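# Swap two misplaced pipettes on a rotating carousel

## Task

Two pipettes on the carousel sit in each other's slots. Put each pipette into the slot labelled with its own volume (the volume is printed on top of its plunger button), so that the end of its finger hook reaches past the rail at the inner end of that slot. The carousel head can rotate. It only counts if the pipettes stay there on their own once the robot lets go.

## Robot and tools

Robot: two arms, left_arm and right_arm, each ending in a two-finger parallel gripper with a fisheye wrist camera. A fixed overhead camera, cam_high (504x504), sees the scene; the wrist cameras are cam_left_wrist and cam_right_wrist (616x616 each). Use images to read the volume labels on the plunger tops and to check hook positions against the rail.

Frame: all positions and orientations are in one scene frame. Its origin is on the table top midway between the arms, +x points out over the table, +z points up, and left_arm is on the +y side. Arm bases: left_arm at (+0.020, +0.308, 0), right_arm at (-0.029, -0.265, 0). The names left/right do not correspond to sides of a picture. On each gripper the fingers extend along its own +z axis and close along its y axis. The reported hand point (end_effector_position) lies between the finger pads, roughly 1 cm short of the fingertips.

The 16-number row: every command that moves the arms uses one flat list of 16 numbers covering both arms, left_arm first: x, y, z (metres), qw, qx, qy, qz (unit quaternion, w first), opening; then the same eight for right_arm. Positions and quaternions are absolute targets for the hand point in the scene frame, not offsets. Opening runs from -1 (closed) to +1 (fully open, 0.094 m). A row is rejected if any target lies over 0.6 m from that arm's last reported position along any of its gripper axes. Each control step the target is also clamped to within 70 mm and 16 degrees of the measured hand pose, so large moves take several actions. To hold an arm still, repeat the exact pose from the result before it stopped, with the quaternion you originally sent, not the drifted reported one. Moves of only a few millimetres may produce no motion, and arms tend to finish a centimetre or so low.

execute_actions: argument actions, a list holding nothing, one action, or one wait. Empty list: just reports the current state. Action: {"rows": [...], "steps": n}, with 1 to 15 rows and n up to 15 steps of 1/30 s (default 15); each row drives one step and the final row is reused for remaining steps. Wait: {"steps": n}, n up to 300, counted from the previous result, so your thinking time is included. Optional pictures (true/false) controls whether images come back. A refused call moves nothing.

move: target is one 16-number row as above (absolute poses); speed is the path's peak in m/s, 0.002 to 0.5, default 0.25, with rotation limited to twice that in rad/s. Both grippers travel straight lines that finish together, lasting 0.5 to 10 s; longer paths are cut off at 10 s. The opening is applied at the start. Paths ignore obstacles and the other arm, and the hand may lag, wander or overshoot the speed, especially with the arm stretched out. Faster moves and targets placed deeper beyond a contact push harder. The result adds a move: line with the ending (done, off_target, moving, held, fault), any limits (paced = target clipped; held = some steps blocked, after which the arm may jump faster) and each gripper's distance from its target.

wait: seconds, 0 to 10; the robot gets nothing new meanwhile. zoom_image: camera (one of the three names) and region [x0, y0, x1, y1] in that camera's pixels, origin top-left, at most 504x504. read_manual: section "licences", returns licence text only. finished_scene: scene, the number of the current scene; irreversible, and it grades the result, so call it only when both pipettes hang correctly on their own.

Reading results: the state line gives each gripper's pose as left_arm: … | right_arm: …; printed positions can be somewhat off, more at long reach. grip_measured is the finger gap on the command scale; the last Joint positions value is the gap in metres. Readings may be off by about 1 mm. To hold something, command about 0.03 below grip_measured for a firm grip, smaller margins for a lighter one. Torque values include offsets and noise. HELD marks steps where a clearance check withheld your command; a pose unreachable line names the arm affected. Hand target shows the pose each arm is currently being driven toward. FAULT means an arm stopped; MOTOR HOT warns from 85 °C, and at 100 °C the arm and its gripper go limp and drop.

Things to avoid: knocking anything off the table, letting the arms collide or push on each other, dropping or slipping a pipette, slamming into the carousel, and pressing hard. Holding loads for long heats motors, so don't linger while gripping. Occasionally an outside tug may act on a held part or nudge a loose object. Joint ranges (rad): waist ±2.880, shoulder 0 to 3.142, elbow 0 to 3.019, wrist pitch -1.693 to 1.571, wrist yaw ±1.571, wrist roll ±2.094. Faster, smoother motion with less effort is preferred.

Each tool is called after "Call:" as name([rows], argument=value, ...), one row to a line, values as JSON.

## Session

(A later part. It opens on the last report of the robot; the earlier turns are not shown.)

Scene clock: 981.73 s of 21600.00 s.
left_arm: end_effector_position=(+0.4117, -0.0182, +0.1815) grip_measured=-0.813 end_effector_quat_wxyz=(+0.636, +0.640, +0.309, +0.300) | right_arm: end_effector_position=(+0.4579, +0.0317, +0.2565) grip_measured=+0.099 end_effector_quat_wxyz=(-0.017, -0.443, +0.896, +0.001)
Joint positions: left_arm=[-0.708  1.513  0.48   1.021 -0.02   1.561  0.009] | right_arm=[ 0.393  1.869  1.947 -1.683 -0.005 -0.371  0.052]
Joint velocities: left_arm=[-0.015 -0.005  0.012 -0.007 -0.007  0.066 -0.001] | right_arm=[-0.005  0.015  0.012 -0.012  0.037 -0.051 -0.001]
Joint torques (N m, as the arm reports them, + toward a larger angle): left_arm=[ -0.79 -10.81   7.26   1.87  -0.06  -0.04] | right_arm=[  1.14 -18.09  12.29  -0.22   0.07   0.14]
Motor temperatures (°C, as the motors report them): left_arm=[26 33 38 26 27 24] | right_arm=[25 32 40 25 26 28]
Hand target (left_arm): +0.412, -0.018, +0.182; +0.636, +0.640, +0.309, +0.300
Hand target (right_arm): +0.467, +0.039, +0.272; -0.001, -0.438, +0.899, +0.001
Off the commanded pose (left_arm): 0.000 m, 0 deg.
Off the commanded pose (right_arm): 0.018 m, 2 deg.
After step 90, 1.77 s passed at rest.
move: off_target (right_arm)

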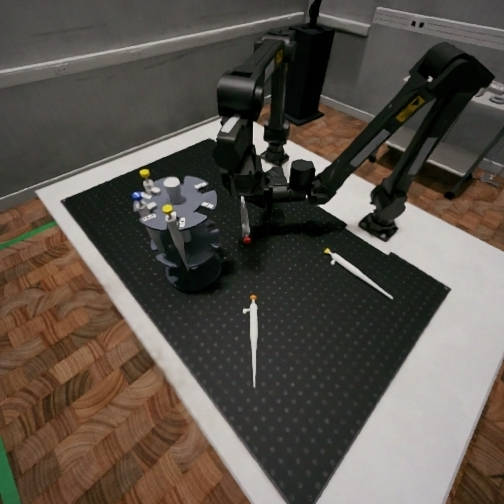

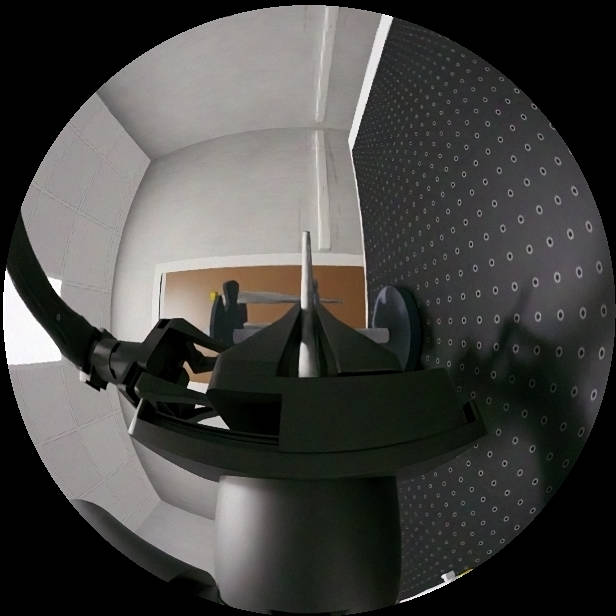

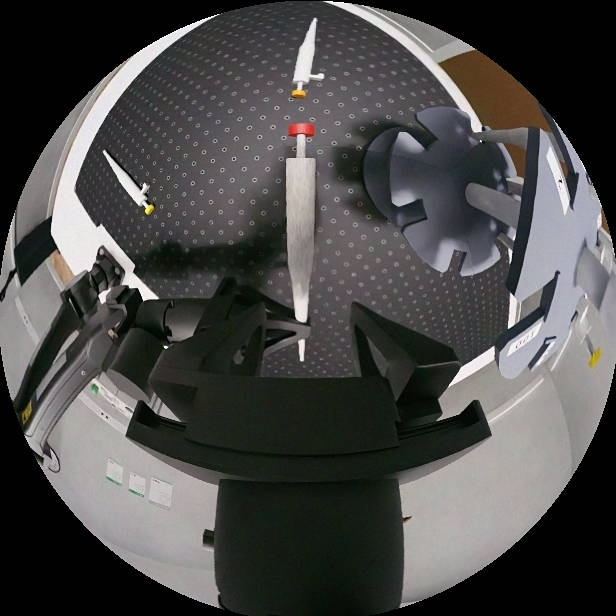

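Call:
move(target=[0.4117,-0.0182,0.1815,0.636,0.640,0.309,0.300,-0.86, 0.458,0.048,0.205,0.0,-0.4384,0.8988,0.0,0.0], speed=0.06)

Scene clock: 988.83 s of 21600.00 s.
left_arm: end_effector_position=(+0.4117, -0.0182, +0.1815) grip_measured=-0.813 end_effector_quat_wxyz=(+0.636, +0.640, +0.309, +0.300) | right_arm: end_effector_position=(+0.4597, +0.0412, +0.2083) grip_measured=+0.001 end_effector_quat_wxyz=(-0.005, -0.438, +0.899, +0.002)
Joint positions: left_arm=[-0.708  1.513  0.48   1.021 -0.02   1.561  0.009] | right_arm=[ 0.405  1.869  1.821 -1.533 -0.005 -0.348  0.047]
Joint velocities: left_arm=[-0.015 -0.015  0.012  0.012  0.037  0.022  0.   ] | right_arm=[-0.005  0.005 -0.007  0.007  0.007  0.037  0.   ]
Joint torques (N m, as the arm reports them, + toward a larger angle): left_arm=[ -0.41 -10.68   7.27   1.79  -0.07  -0.06] | right_arm=[  1.15 -19.38   7.46   1.56   0.12   0.21]
Motor temperatures (°C, as the motors report them): left_arm=[26 32 38 26 27 24] | right_arm=[25 33 41 25 26 28]
Hand target (left_arm): +0.412, -0.018, +0.182; +0.636, +0.640, +0.309, +0.300
Hand target (right_arm): +0.459, +0.048, +0.205; -0.000, -0.439, +0.899, +0.000
Off the commanded pose (left_arm): 0.000 m, 0 deg.
Off the commanded pose (right_arm): 0.008 m, 1 deg.
After step 90, 2.87 s passed at rest.
move: done

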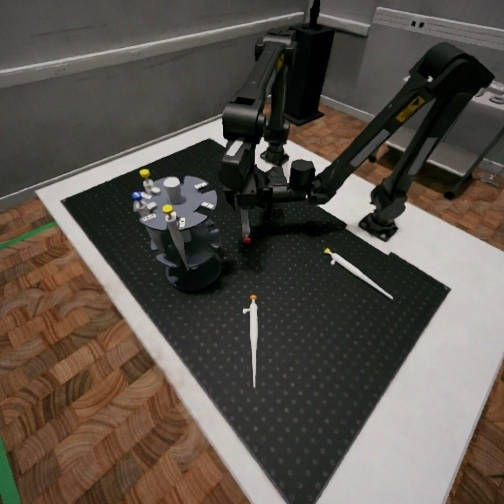

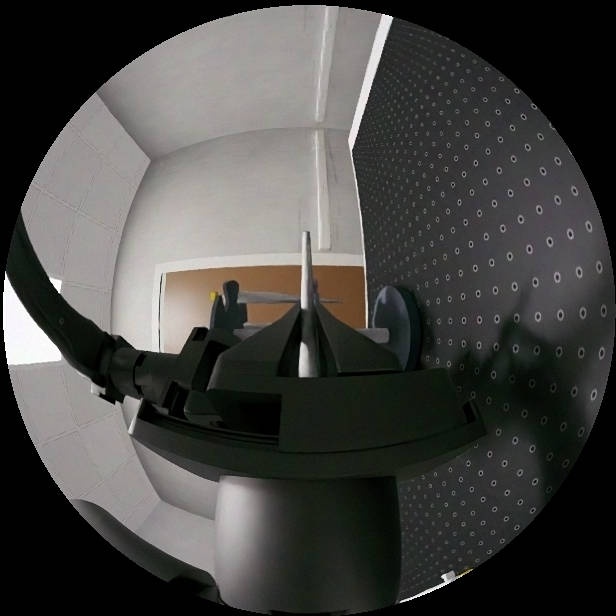

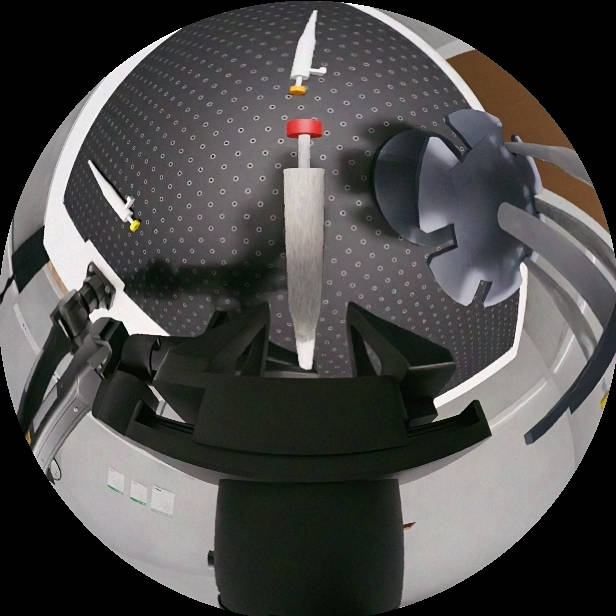

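Call:
move(target=[0.4117,-0.0182,0.1815,0.636,0.640,0.309,0.300,-0.86, 0.457,0.049,0.176,0.0,-0.4384,0.8988,0.0,-0.2], speed=0.05)

Scene clock: 992.77 s of 21600.00 s.
left_arm: end_effector_position=(+0.4117, -0.0182, +0.1815) grip_measured=-0.813 end_effector_quat_wxyz=(+0.636, +0.640, +0.309, +0.300) | right_arm: end_effector_position=(+0.4590, +0.0411, +0.1826) grip_measured=-0.199 end_effector_quat_wxyz=(-0.002, -0.437, +0.899, +0.002)
Joint positions: left_arm=[-0.708  1.513  0.48   1.021 -0.02   1.561  0.009] | right_arm=[ 0.406  1.869  1.754 -1.459 -0.005 -0.345  0.038]
Joint velocities: left_arm=[-0.005 -0.015 -0.022  0.012 -0.007 -0.007 -0.   ] | right_arm=[-0.005 -0.015 -0.012  0.002 -0.007 -0.037 -0.   ]
Joint torques (N m, as the arm reports them, + toward a larger angle): left_arm=[ -0.81 -10.85   7.17   1.71  -0.04  -0.06] | right_arm=[  2.   -18.46   7.39   1.73   0.1    0.16]
Motor temperatures (°C, as the motors report them): left_arm=[26 32 37 26 27 24] | right_arm=[25 33 41 25 26 28]
Hand target (left_arm): +0.412, -0.018, +0.182; +0.636, +0.640, +0.309, +0.300
Hand target (right_arm): +0.457, +0.049, +0.176; -0.000, -0.439, +0.899, +0.000
Off the commanded pose (left_arm): 0.000 m, 0 deg.
Off the commanded pose (right_arm): 0.010 m, 0 deg.
move: done

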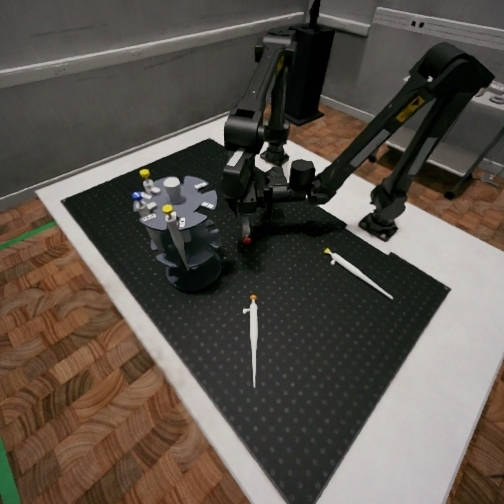

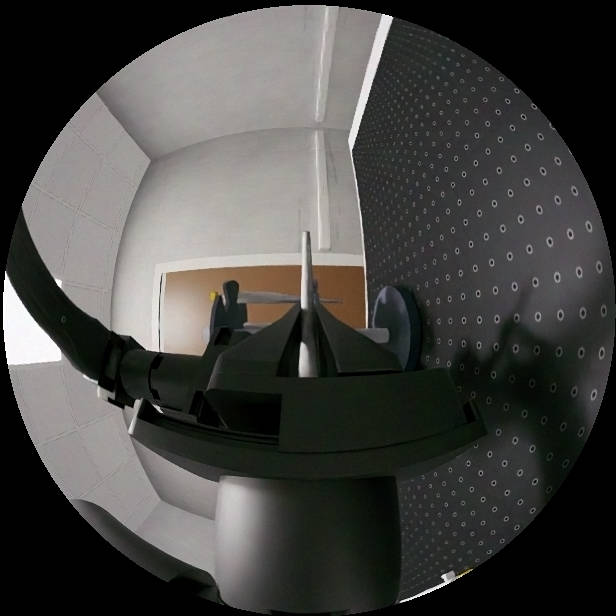

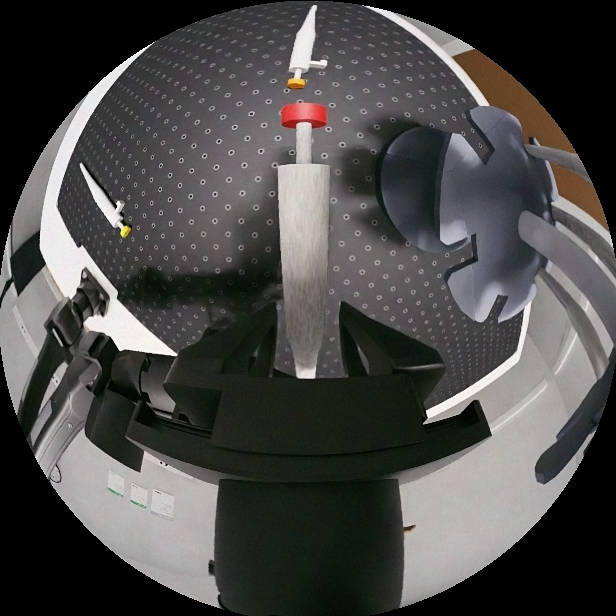

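Call:
move(target=[0.4117,-0.0182,0.1815,0.636,0.640,0.309,0.300,-0.86, 0.4590,0.0411,0.1826,-0.002,-0.437,0.899,0.002,-0.63], speed=0.05)

Scene clock: 998.23 s of 21600.00 s.
left_arm: end_effector_position=(+0.4117, -0.0182, +0.1815) grip_measured=-0.813 end_effector_quat_wxyz=(+0.636, +0.640, +0.309, +0.300) | right_arm: end_effector_position=(+0.4589, +0.0413, +0.1826) grip_measured=-0.580 end_effector_quat_wxyz=(-0.002, -0.437, +0.899, +0.003)
Joint positions: left_arm=[-0.708  1.513  0.48   1.021 -0.02   1.561  0.009] | right_arm=[ 0.406  1.869  1.754 -1.459 -0.006 -0.345  0.02 ]
Joint velocities: left_arm=[-0.015 -0.005  0.007  0.002 -0.037  0.037 -0.001] | right_arm=[-0.005 -0.005  0.002 -0.002 -0.051  0.007 -0.001]
Joint torques (N m, as the arm reports them, + toward a larger angle): left_arm=[ -0.86 -11.03   7.19   1.79  -0.05  -0.05] | right_arm=[  0.26 -19.38   7.9    0.68   0.     0.  ]
Motor temperatures (°C, as the motors report them): left_arm=[26 32 37 26 27 24] | right_arm=[25 34 40 25 26 28]
Hand target (left_arm): +0.412, -0.018, +0.182; +0.636, +0.640, +0.309, +0.300
Hand target (right_arm): +0.459, +0.041, +0.183; -0.002, -0.437, +0.899, +0.002
Off the commanded pose (left_arm): 0.000 m, 0 deg.
Off the commanded pose (right_arm): 0.000 m, 0 deg.
After step 90, 1.77 s passed at rest.
move: done

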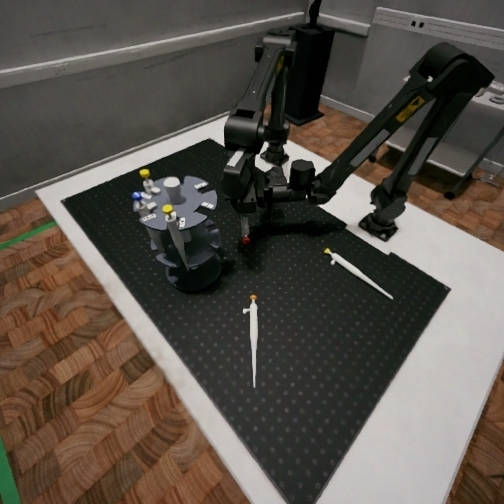

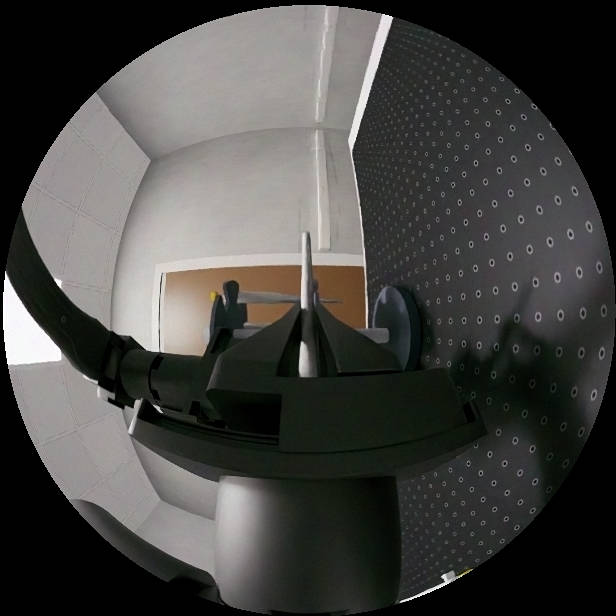

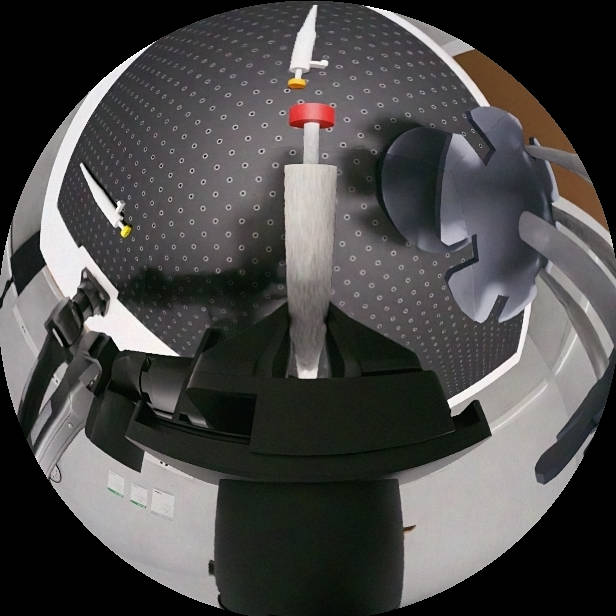

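Call:
move(target=[0.355,0.030,0.1815,0.636,0.640,0.309,0.300,-0.55, 0.4589,0.0413,0.1826,-0.002,-0.437,0.899,0.003,-0.615], speed=0.06)

Scene clock: 1002.47 s of 21600.00 s.
left_arm: end_effector_position=(+0.3579, +0.0270, +0.1806) grip_measured=-0.552 end_effector_quat_wxyz=(+0.634, +0.643, +0.310, +0.298) | right_arm: end_effector_position=(+0.4589, +0.0413, +0.1826) grip_measured=-0.580 end_effector_quat_wxyz=(-0.002, -0.437, +0.899, +0.003)
Joint positions: left_arm=[-0.708  1.336  0.296  1.021 -0.019  1.561  0.021] | right_arm=[ 0.406  1.869  1.754 -1.459 -0.006 -0.345  0.02 ]
Joint velocities: left_arm=[-0.015 -0.005 -0.007  0.002  0.066 -0.051 -0.001] | right_arm=[ 0.005 -0.005 -0.007 -0.012  0.037  0.051 -0.001]
Joint torques (N m, as the arm reports them, + toward a larger angle): left_arm=[-0.26 -8.76  6.09  2.14  0.08 -0.06] | right_arm=[  0.74 -19.31   7.83   0.65  -0.12   0.03]
Motor temperatures (°C, as the motors report them): left_arm=[26 32 37 26 27 24] | right_arm=[25 34 40 25 26 28]
Hand target (left_arm): +0.356, +0.031, +0.181; +0.636, +0.640, +0.309, +0.300
Hand target (right_arm): +0.459, +0.041, +0.183; -0.002, -0.437, +0.899, +0.003
Off the commanded pose (left_arm): 0.004 m, 0 deg.
Off the commanded pose (right_arm): 0.000 m, 0 deg.
move: done

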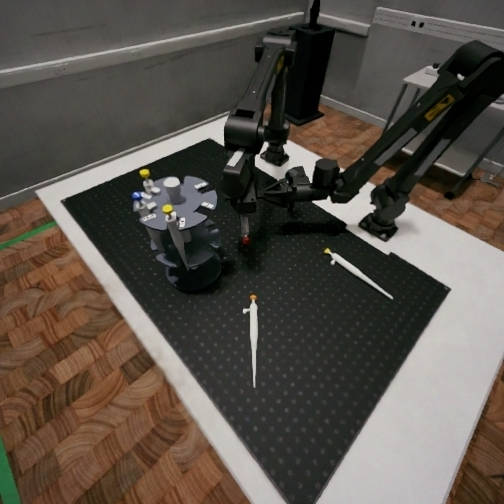

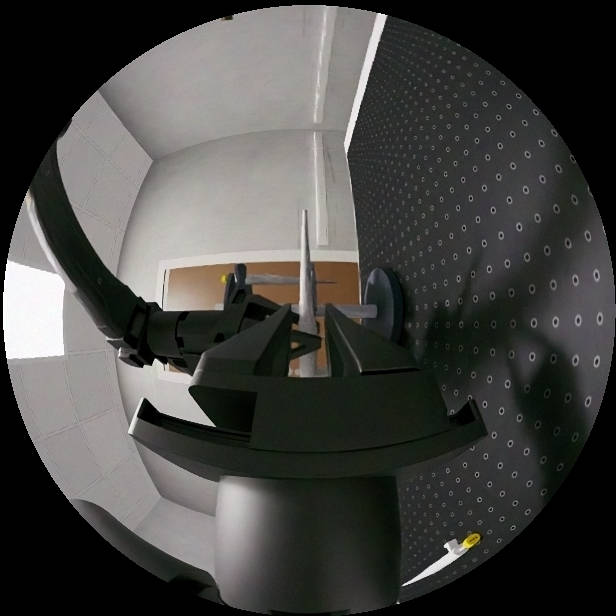

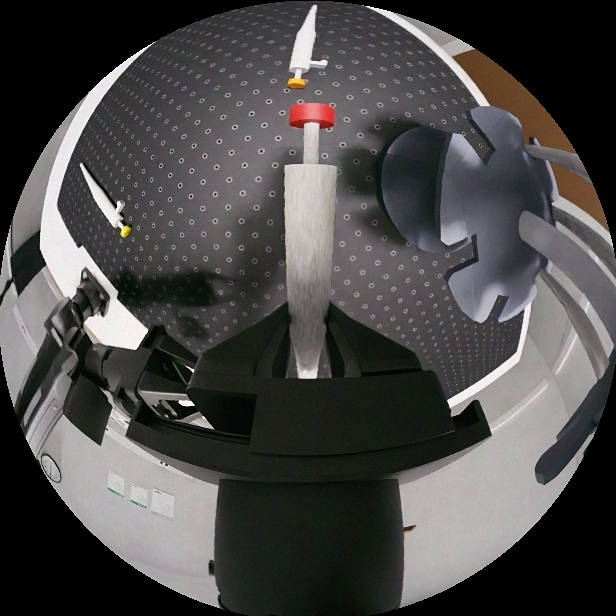

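Call:
zoom_image(camera="cam_left_wrist", region=[445, 520, 505, 565])

Region (445, 520, 505, 565) of cam_left_wrist's 616x616 image, scaled by 8.400, with more detail than that image has; it fills the top 378 rows of this view, and the rest is white.

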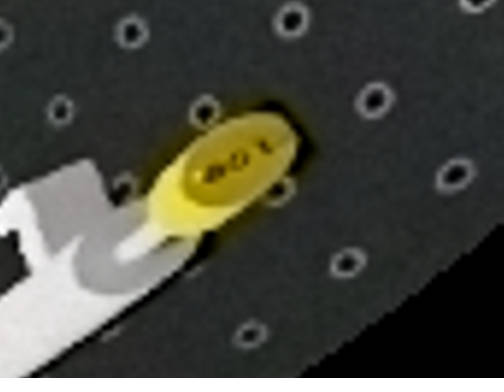

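Call:
move(target=[0.40,0.085,0.14,0.5213,0.5213,0.4777,0.4777,-0.55, 0.46,-0.10,0.27,0.683,-0.183,0.683,0.183,-0.615], speed=0.25)

Scene clock: 1025.43 s of 21600.00 s.
left_arm: end_effector_position=(+0.3935, +0.0958, +0.1326) grip_measured=-0.552 end_effector_quat_wxyz=(+0.509, +0.531, +0.482, +0.476) | right_arm: end_effector_position=(+0.4575, -0.0929, +0.2660) grip_measured=-0.580 end_effector_quat_wxyz=(+0.678, -0.197, +0.686, +0.177)
Joint positions: left_arm=[-0.782  1.6    0.316  1.246 -0.694  1.561  0.021] | right_arm=[ 0.093  1.284  0.597  0.668 -0.288 -0.03   0.02 ]
Joint velocities: left_arm=[-0.005  0.005 -0.002  0.002  0.037 -0.007 -0.   ] | right_arm=[-0.015 -0.015  0.002  0.032 -0.037  0.037 -0.   ]
Joint torques (N m, as the arm reports them, + toward a larger angle): left_arm=[-1.29 -7.91  7.54  2.53 -0.17  0.01] | right_arm=[ 0.17 -7.22  7.05  4.11 -0.1   0.17]
Motor temperatures (°C, as the motors report them): left_arm=[26 31 36 26 27 24] | right_arm=[25 34 40 25 26 28]
Hand target (left_arm): +0.399, +0.085, +0.140; +0.521, +0.522, +0.478, +0.477
Hand target (right_arm): +0.460, -0.098, +0.266; +0.684, -0.188, +0.682, +0.178
Off the commanded pose (left_arm): 0.015 m, 2 deg.
Off the commanded pose (right_arm): 0.009 m, 2 deg.
After step 90, 16.30 s passed at rest.
move: off_target (left_arm)

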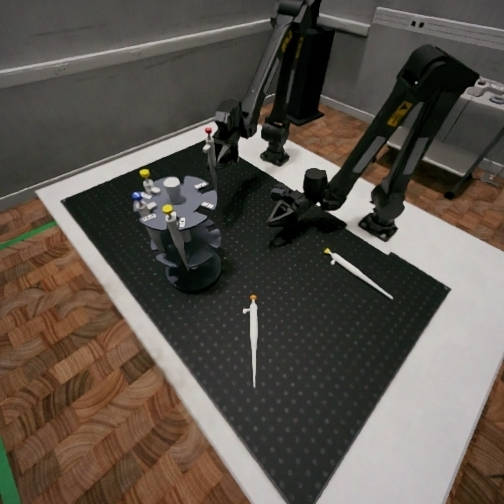

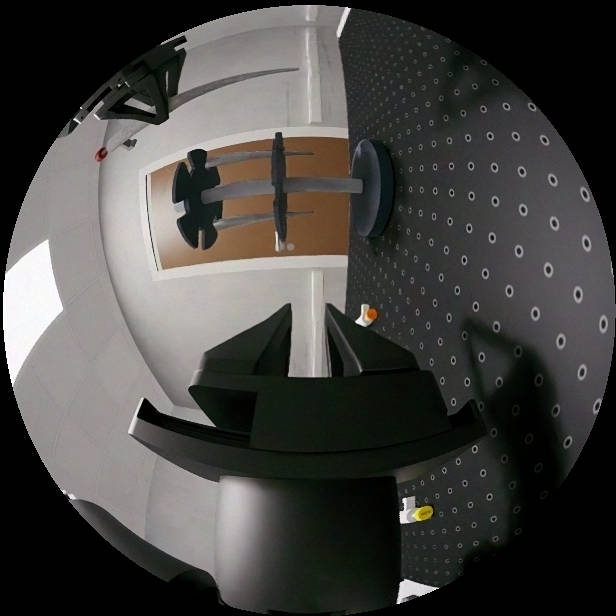

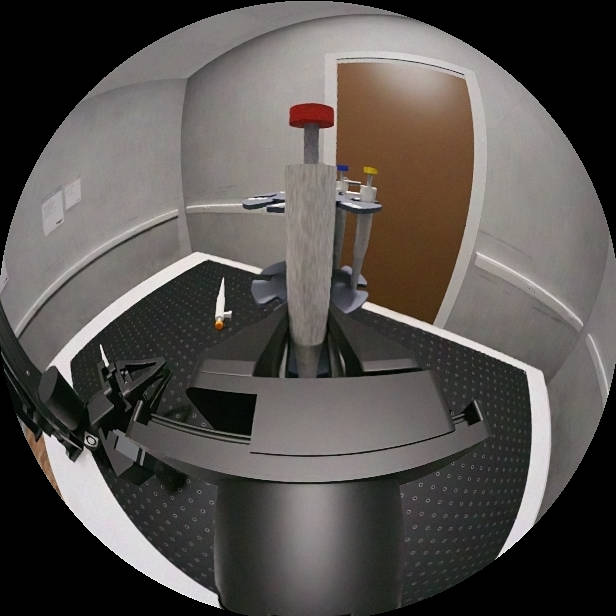

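Call:
zoom_image(camera="cam_left_wrist", region=[350, 295, 395, 335])

Call:
zoom_image(camera="cam_left_wrist", region=[160, 135, 250, 260])

Region (350, 295, 395, 335) of cam_left_wrist's 616x616 image, scaled by 11.200, with more detail than that image has.

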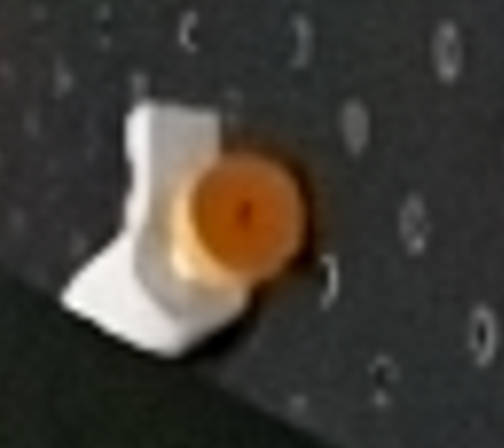

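Region (160, 135, 250, 260) of cam_left_wrist's 616x616 image, scaled by 4.032, with more detail than that image has; it fills the left 363 columns of this view, and the rest is white.

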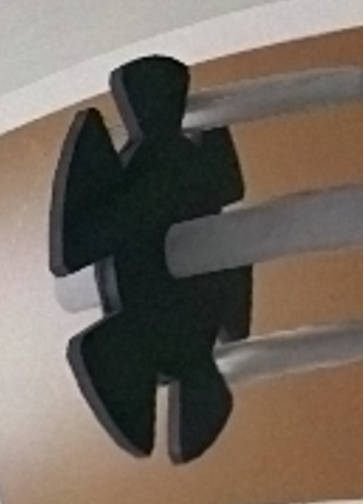

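Call:
move(target=[0.36,0.25,0.20,0.0,0.0872,0.9962,0.0,-0.2, 0.545,-0.098,0.285,0.6571,-0.2825,0.6346,0.2926,-0.615], speed=0.3)

Scene clock: 1040.30 s of 21600.00 s.
left_arm: end_effector_position=(+0.3483, +0.2521, +0.1834) grip_measured=-0.202 end_effector_quat_wxyz=(-0.011, +0.100, +0.995, +0.008) | right_arm: end_effector_position=(+0.5236, -0.0937, +0.2577) grip_measured=-0.580 end_effector_quat_wxyz=(+0.632, -0.280, +0.657, +0.300)
Joint positions: left_arm=[-0.182  1.245  1.029 -1.377 -0.015  0.026  0.038] | right_arm=[-0.055  1.535  0.83   0.676 -0.747  0.02   0.02 ]
Joint velocities: left_arm=[-0.005  0.005  0.002 -0.012  0.022  0.081  0.   ] | right_arm=[-0.005 -0.005 -0.002  0.012 -0.022 -0.081 -0.001]
Joint torques (N m, as the arm reports them, + toward a larger angle): left_arm=[-0.58 -7.99 15.31 -0.52  0.06 -0.07] | right_arm=[ -0.58 -10.67  11.78   4.04  -0.25   0.17]
Motor temperatures (°C, as the motors report them): left_arm=[26 30 38 26 27 24] | right_arm=[25 33 40 26 26 28]
Hand target (left_arm): +0.363, +0.250, +0.199; +0.002, +0.094, +0.996, +0.006
Hand target (right_arm): +0.542, -0.099, +0.286; +0.658, -0.283, +0.634, +0.292
Off the commanded pose (left_arm): 0.020 m, 2 deg.
Off the commanded pose (right_arm): 0.035 m, 4 deg.
After step 90, 8.07 s passed at rest.
move: off_target (left_arm, right_arm)

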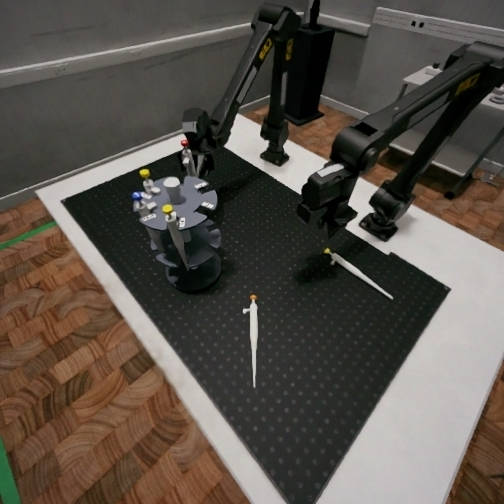

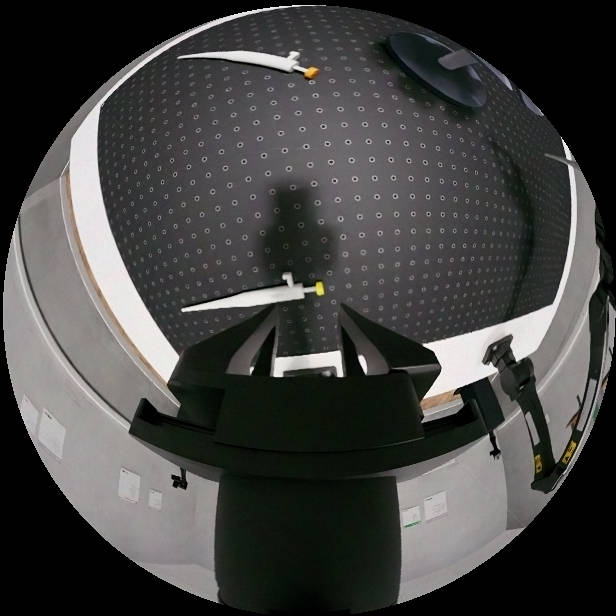

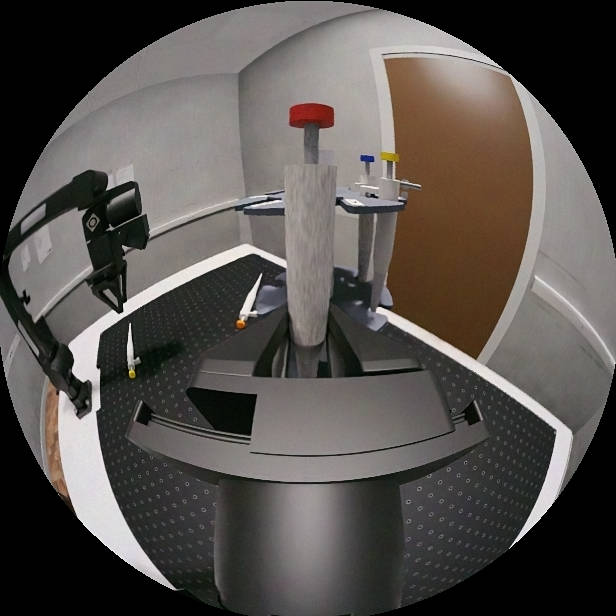

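Call:
move(target=[0.277,0.436,0.085,0.0,-0.7009,0.7133,0.0,-0.2, 0.562,-0.103,0.295,0.6571,-0.2825,0.6346,0.2926,-0.615], speed=0.3)

Scene clock: 1051.20 s of 21600.00 s.
left_arm: end_effector_position=(+0.2808, +0.4375, +0.0937) grip_measured=-0.202 end_effector_quat_wxyz=(-0.005, +0.695, -0.719, -0.003) | right_arm: end_effector_position=(+0.5413, -0.0973, +0.2737) grip_measured=-0.580 end_effector_quat_wxyz=(+0.644, -0.284, +0.646, +0.296)
Joint positions: left_arm=[ 0.451  1.195  0.739 -1.107 -0.008 -1.079  0.038] | right_arm=[-0.067  1.558  0.888  0.676 -0.759  0.02   0.02 ]
Joint velocities: left_arm=[-0.005 -0.005  0.007 -0.017  0.066 -0.007 -0.002] | right_arm=[-0.005  0.005 -0.017  0.007 -0.007  0.022 -0.001]
Joint torques (N m, as the arm reports them, + toward a larger angle): left_arm=[-0.04 -6.18  8.13  0.5  -0.02 -0.05] | right_arm=[ -0.18 -11.4   11.98   2.05  -0.2    0.11]
Motor temperatures (°C, as the motors report them): left_arm=[26 30 39 26 27 24] | right_arm=[25 32 42 26 26 28]
Hand target (left_arm): +0.278, +0.437, +0.085; +0.002, +0.701, -0.713, -0.004
Hand target (right_arm): +0.560, -0.104, +0.295; +0.657, -0.283, +0.635, +0.292
Off the commanded pose (left_arm): 0.010 m, 1 deg.
Off the commanded pose (right_arm): 0.030 m, 2 deg.
After step 90, 4.43 s passed at rest.
move: off_target (right_arm)

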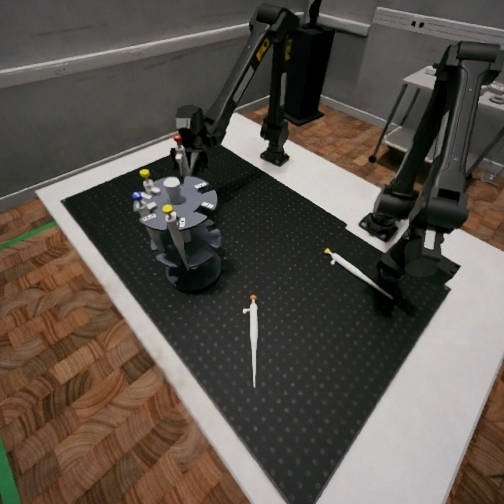

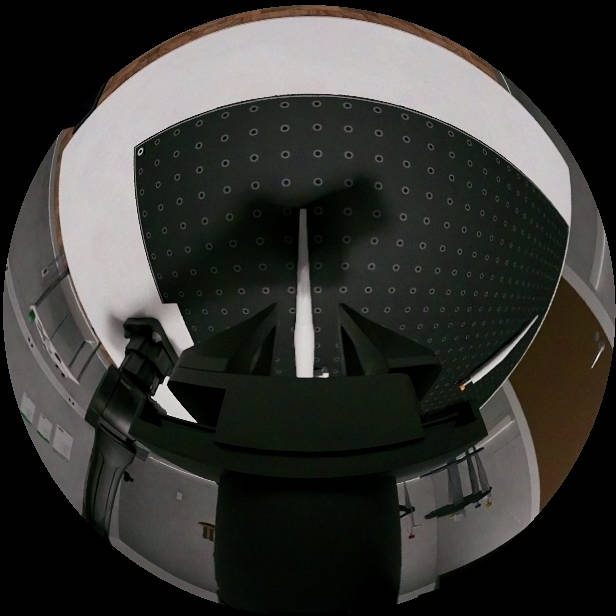

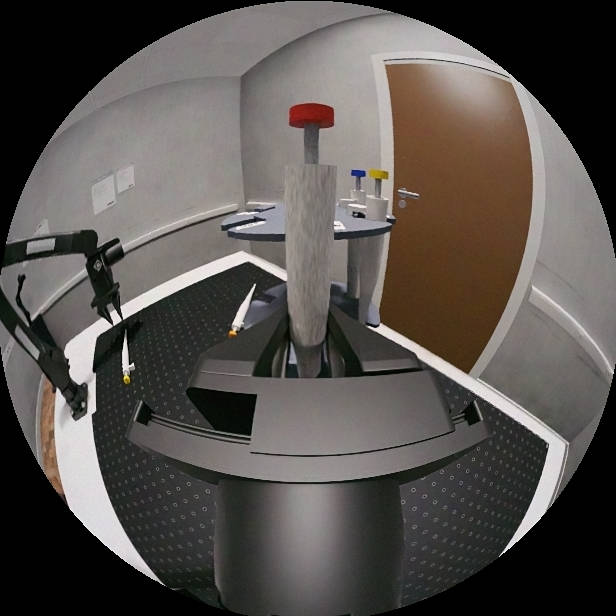

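Call:
move(target=[0.271,0.437,0.022,0.0,-0.7009,0.7133,0.0,-0.4, 0.594,-0.068,0.290,0.6571,-0.2825,0.6346,0.2926,-0.615], speed=0.06)

Scene clock: 1058.53 s of 21600.00 s.
left_arm: end_effector_position=(+0.2751, +0.4369, +0.0294) grip_measured=-0.398 end_effector_quat_wxyz=(-0.006, +0.700, -0.715, -0.000) | right_arm: end_effector_position=(+0.5779, -0.0786, +0.2705) grip_measured=-0.580 end_effector_quat_wxyz=(+0.649, -0.279, +0.646, +0.290)
Joint positions: left_arm=[ 0.461  1.296  0.622 -0.887 -0.003 -1.081  0.028] | right_arm=[-0.031  1.649  0.988  0.674 -0.706  0.02   0.02 ]
Joint velocities: left_arm=[-0.005 -0.005  0.002 -0.002  0.037 -0.007 -0.   ] | right_arm=[-0.005  0.005 -0.012 -0.012 -0.11  -0.051  0.   ]
Joint torques (N m, as the arm reports them, + toward a larger angle): left_arm=[ 0.04 -6.6   7.27  0.7   0.    0.09] | right_arm=[  1.84 -12.96  11.97   1.62   0.11   0.1 ]
Motor temperatures (°C, as the motors report them): left_arm=[26 30 38 26 27 24] | right_arm=[25 32 43 25 26 28]
Hand target (left_arm): +0.271, +0.437, +0.022; -0.000, +0.701, -0.713, +0.000
Hand target (right_arm): +0.592, -0.069, +0.291; +0.657, -0.282, +0.635, +0.293
Off the commanded pose (left_arm): 0.008 m, 1 deg.
Off the commanded pose (right_arm): 0.027 m, 2 deg.
After step 90, 2.80 s passed at rest.
move: off_target (right_arm)

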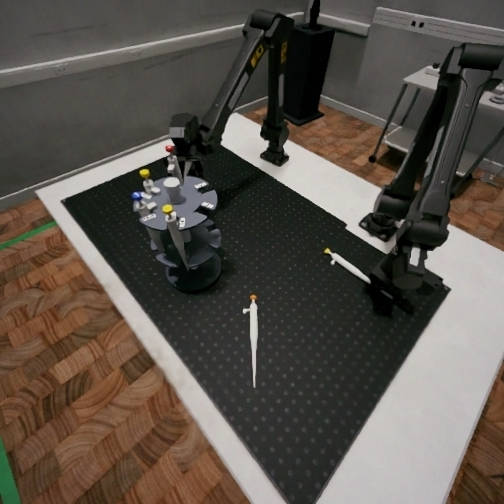

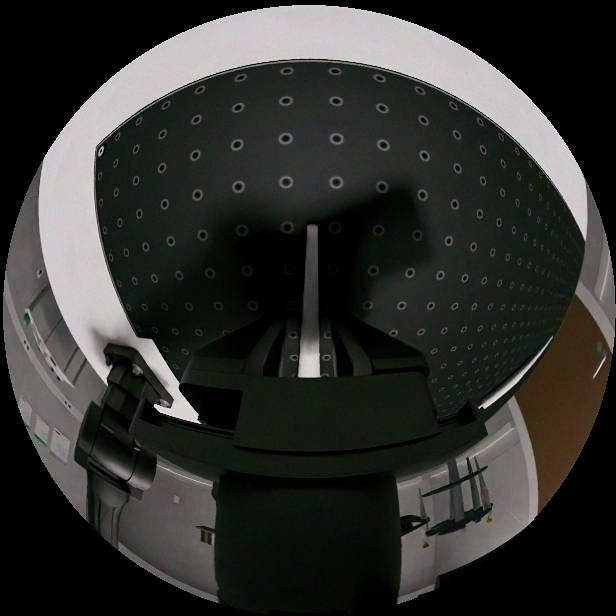

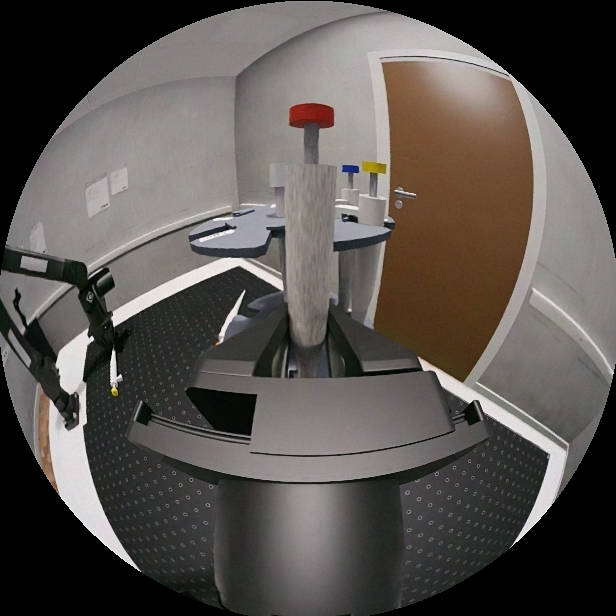

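Call:
move(target=[0.272,0.437,0.010,0.0,-0.7009,0.7133,0.0,-0.4, 0.586,-0.059,0.290,0.6571,-0.2825,0.6346,0.2926,-0.615], speed=0.04)

Scene clock: 1063.53 s of 21600.00 s.
left_arm: end_effector_position=(+0.2783, +0.4385, +0.0230) grip_measured=-0.398 end_effector_quat_wxyz=(-0.010, +0.699, -0.715, +0.001) | right_arm: end_effector_position=(+0.5765, -0.0683, +0.2705) grip_measured=-0.580 end_effector_quat_wxyz=(+0.648, -0.279, +0.646, +0.290)
Joint positions: left_arm=[ 0.461  1.314  0.616 -0.853 -0.003 -1.081  0.028] | right_arm=[-0.01   1.649  0.988  0.673 -0.685  0.02   0.02 ]
Joint velocities: left_arm=[ 0.005 -0.005  0.002  0.012  0.022  0.007 -0.   ] | right_arm=[-0.005 -0.015 -0.002 -0.017 -0.051  0.022 -0.001]
Joint torques (N m, as the arm reports them, + toward a larger angle): left_arm=[-0.21 -5.7   6.31  1.04  0.03  0.09] | right_arm=[  1.54 -14.53  10.69   1.82   0.14   0.1 ]
Motor temperatures (°C, as the motors report them): left_arm=[26 30 38 26 27 24] | right_arm=[25 32 44 25 26 28]
Hand target (left_arm): +0.272, +0.437, +0.011; +0.000, +0.701, -0.713, -0.000
Hand target (right_arm): +0.585, -0.060, +0.290; +0.657, -0.282, +0.635, +0.292
Off the commanded pose (left_arm): 0.015 m, 1 deg.
Off the commanded pose (right_arm): 0.024 m, 2 deg.
After step 90, 1.00 s passed at rest.
move: off_target (left_arm, right_arm)

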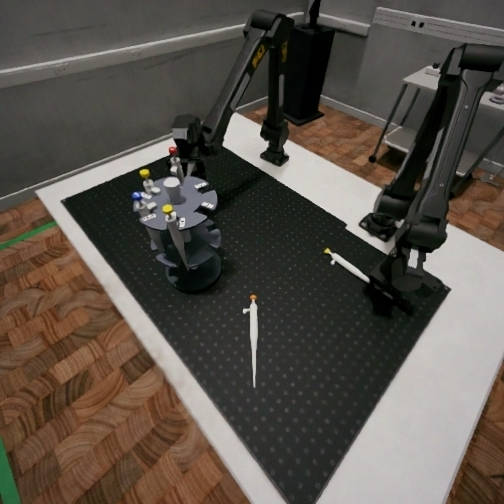

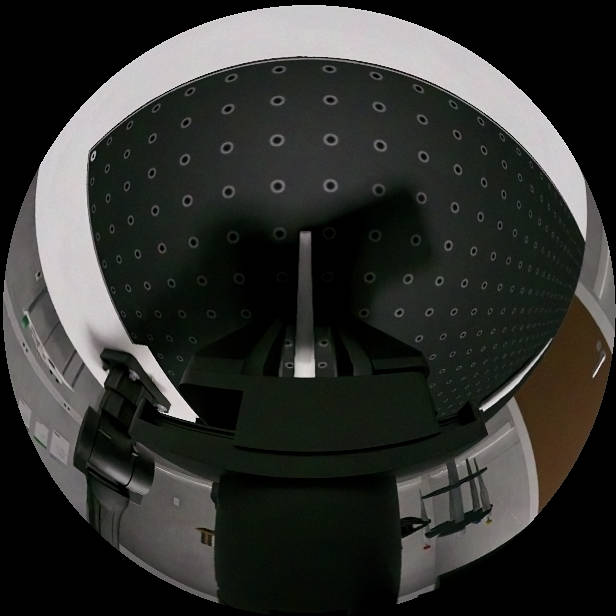

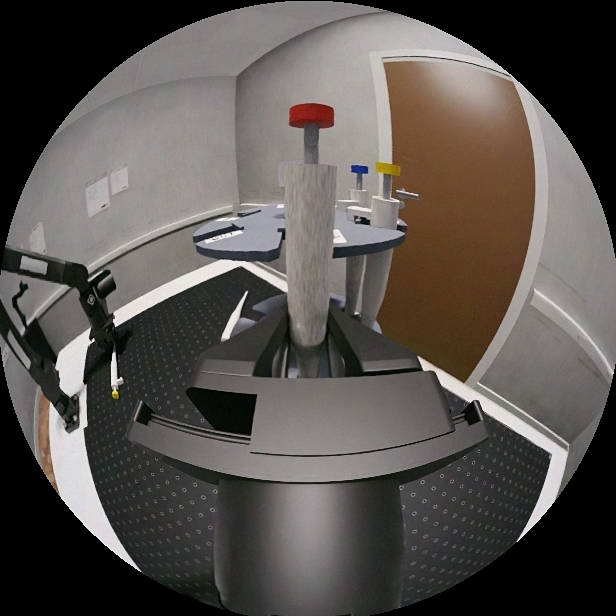

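Call:
move(target=[0.2783,0.4385,0.0230,0.010,-0.699,0.715,-0.001,-0.88, 0.596,-0.042,0.290,0.6571,-0.2825,0.6346,0.2926,-0.615], speed=0.04)

Scene clock: 1067.20 s of 21600.00 s.
left_arm: end_effector_position=(+0.2783, +0.4385, +0.0230) grip_measured=-0.797 end_effector_quat_wxyz=(-0.010, +0.699, -0.715, +0.001) | right_arm: end_effector_position=(+0.5804, -0.0546, +0.2703) grip_measured=-0.580 end_effector_quat_wxyz=(+0.648, -0.278, +0.647, +0.290)
Joint positions: left_arm=[ 0.461  1.314  0.616 -0.853 -0.004 -1.081  0.01 ] | right_arm=[ 0.016  1.661  1.004  0.668 -0.656  0.02   0.02 ]
Joint velocities: left_arm=[-0.005 -0.005 -0.012  0.002  0.037 -0.051  0.   ] | right_arm=[ 0.005 -0.034 -0.002 -0.002 -0.081 -0.007 -0.   ]
Joint torques (N m, as the arm reports them, + toward a larger angle): left_arm=[-1.07 -8.59  8.23 -0.01 -0.12  0.06] | right_arm=[  2.21 -13.19  12.15   1.6    0.06   0.09]
Motor temperatures (°C, as the motors report them): left_arm=[26 30 37 26 27 24] | right_arm=[25 33 44 25 26 28]
Hand target (left_arm): +0.278, +0.439, +0.023; -0.010, +0.699, -0.715, +0.001
Hand target (right_arm): +0.594, -0.043, +0.290; +0.657, -0.282, +0.635, +0.293
Off the commanded pose (left_arm): 0.000 m, 0 deg.
Off the commanded pose (right_arm): 0.028 m, 2 deg.
move: off_target (right_arm)

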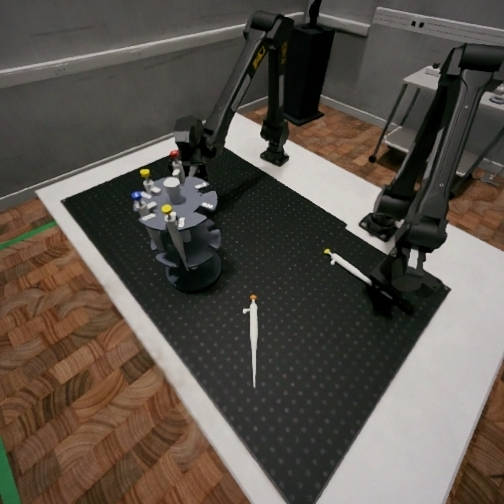

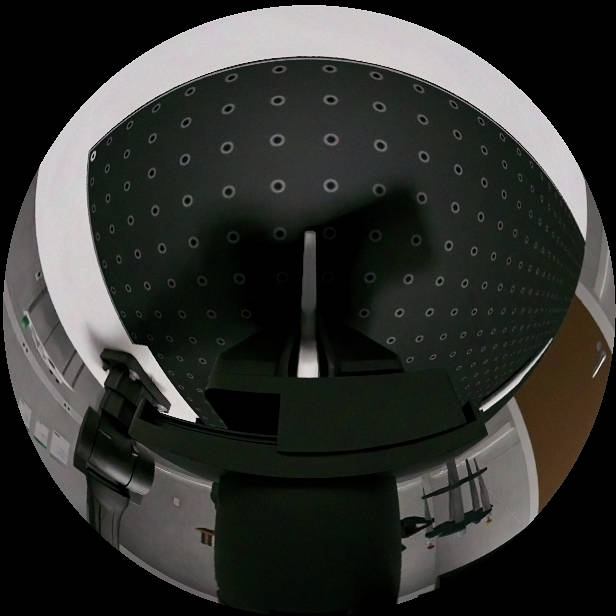

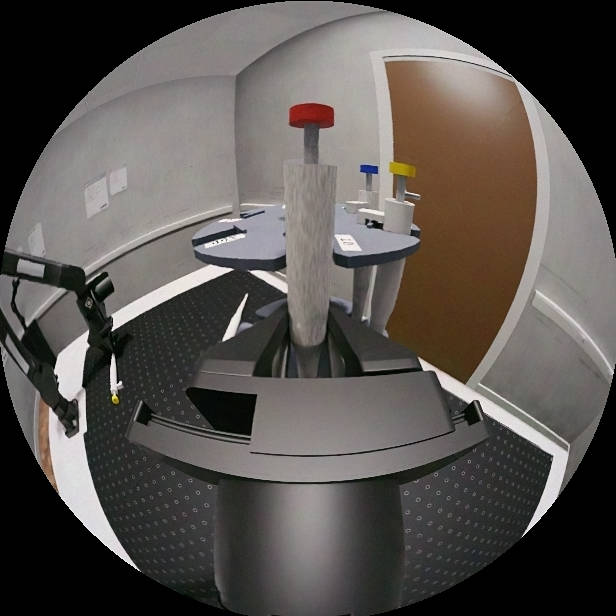

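Call:
move(target=[0.285,0.435,0.12,0.0,-0.7009,0.7133,0.0,-0.845, 0.609,-0.032,0.290,0.6571,-0.2825,0.6346,0.2926,-0.615], speed=0.06)

Call:
zoom_image(camera="cam_right_wrist", region=[220, 150, 400, 290])

Scene clock: 1071.77 s of 21600.00 s.
left_arm: end_effector_position=(+0.2677, +0.4303, +0.0998) grip_measured=-0.797 end_effector_quat_wxyz=(+0.020, +0.701, -0.713, -0.009) | right_arm: end_effector_position=(+0.5927, -0.0434, +0.2707) grip_measured=-0.580 end_effector_quat_wxyz=(+0.648, -0.279, +0.646, +0.291)
Joint positions: left_arm=[ 0.452  1.18   0.745 -1.179 -0.004 -1.095  0.01 ] | right_arm=[ 0.033  1.693  1.048  0.655 -0.643  0.02   0.02 ]
Joint velocities: left_arm=[ 0.005 -0.005 -0.007 -0.012 -0.095  0.007 -0.001] | right_arm=[-0.015 -0.005 -0.002 -0.002 -0.081 -0.081  0.   ]
Joint torques (N m, as the arm reports them, + toward a larger angle): left_arm=[-1.54 -7.76 14.31 -0.52  0.05 -0.02] | right_arm=[  2.02 -13.76  12.33   1.71   0.2    0.07]
Motor temperatures (°C, as the motors report them): left_arm=[26 30 38 26 27 24] | right_arm=[25 33 44 25 26 28]
Hand target (left_arm): +0.284, +0.435, +0.120; -0.000, +0.701, -0.714, +0.000
Hand target (right_arm): +0.607, -0.033, +0.291; +0.657, -0.282, +0.634, +0.293
Off the commanded pose (left_arm): 0.027 m, 3 deg.
Off the commanded pose (right_arm): 0.028 m, 2 deg.
move: off_target (left_arm, right_arm)

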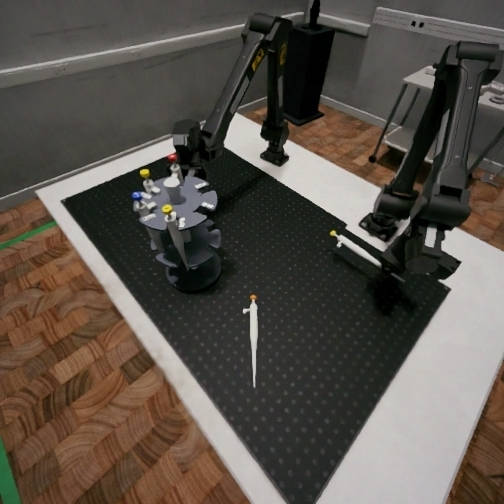

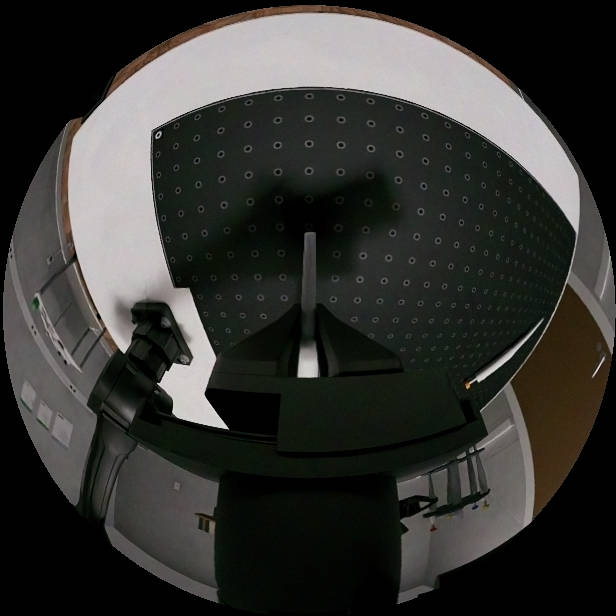

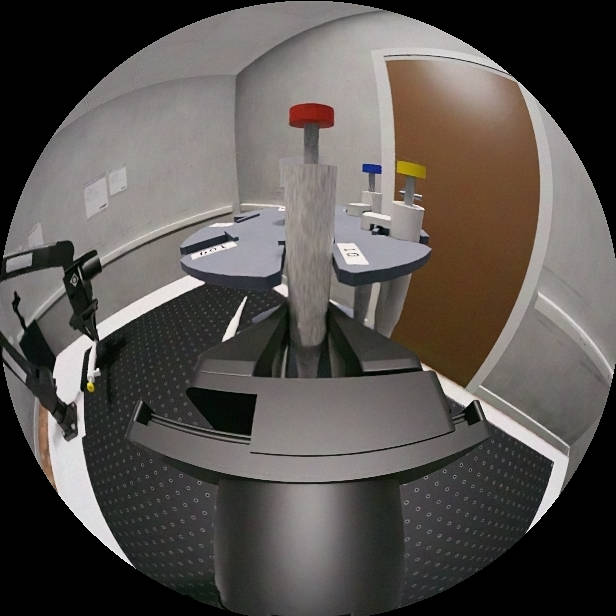

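Region (220, 150, 400, 290) of cam_right_wrist's 616x616 image, scaled by 2.800, with more detail than that image has.

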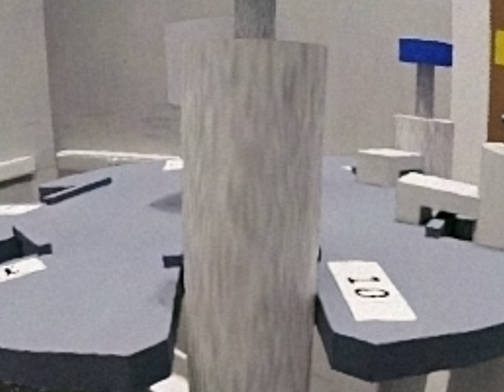

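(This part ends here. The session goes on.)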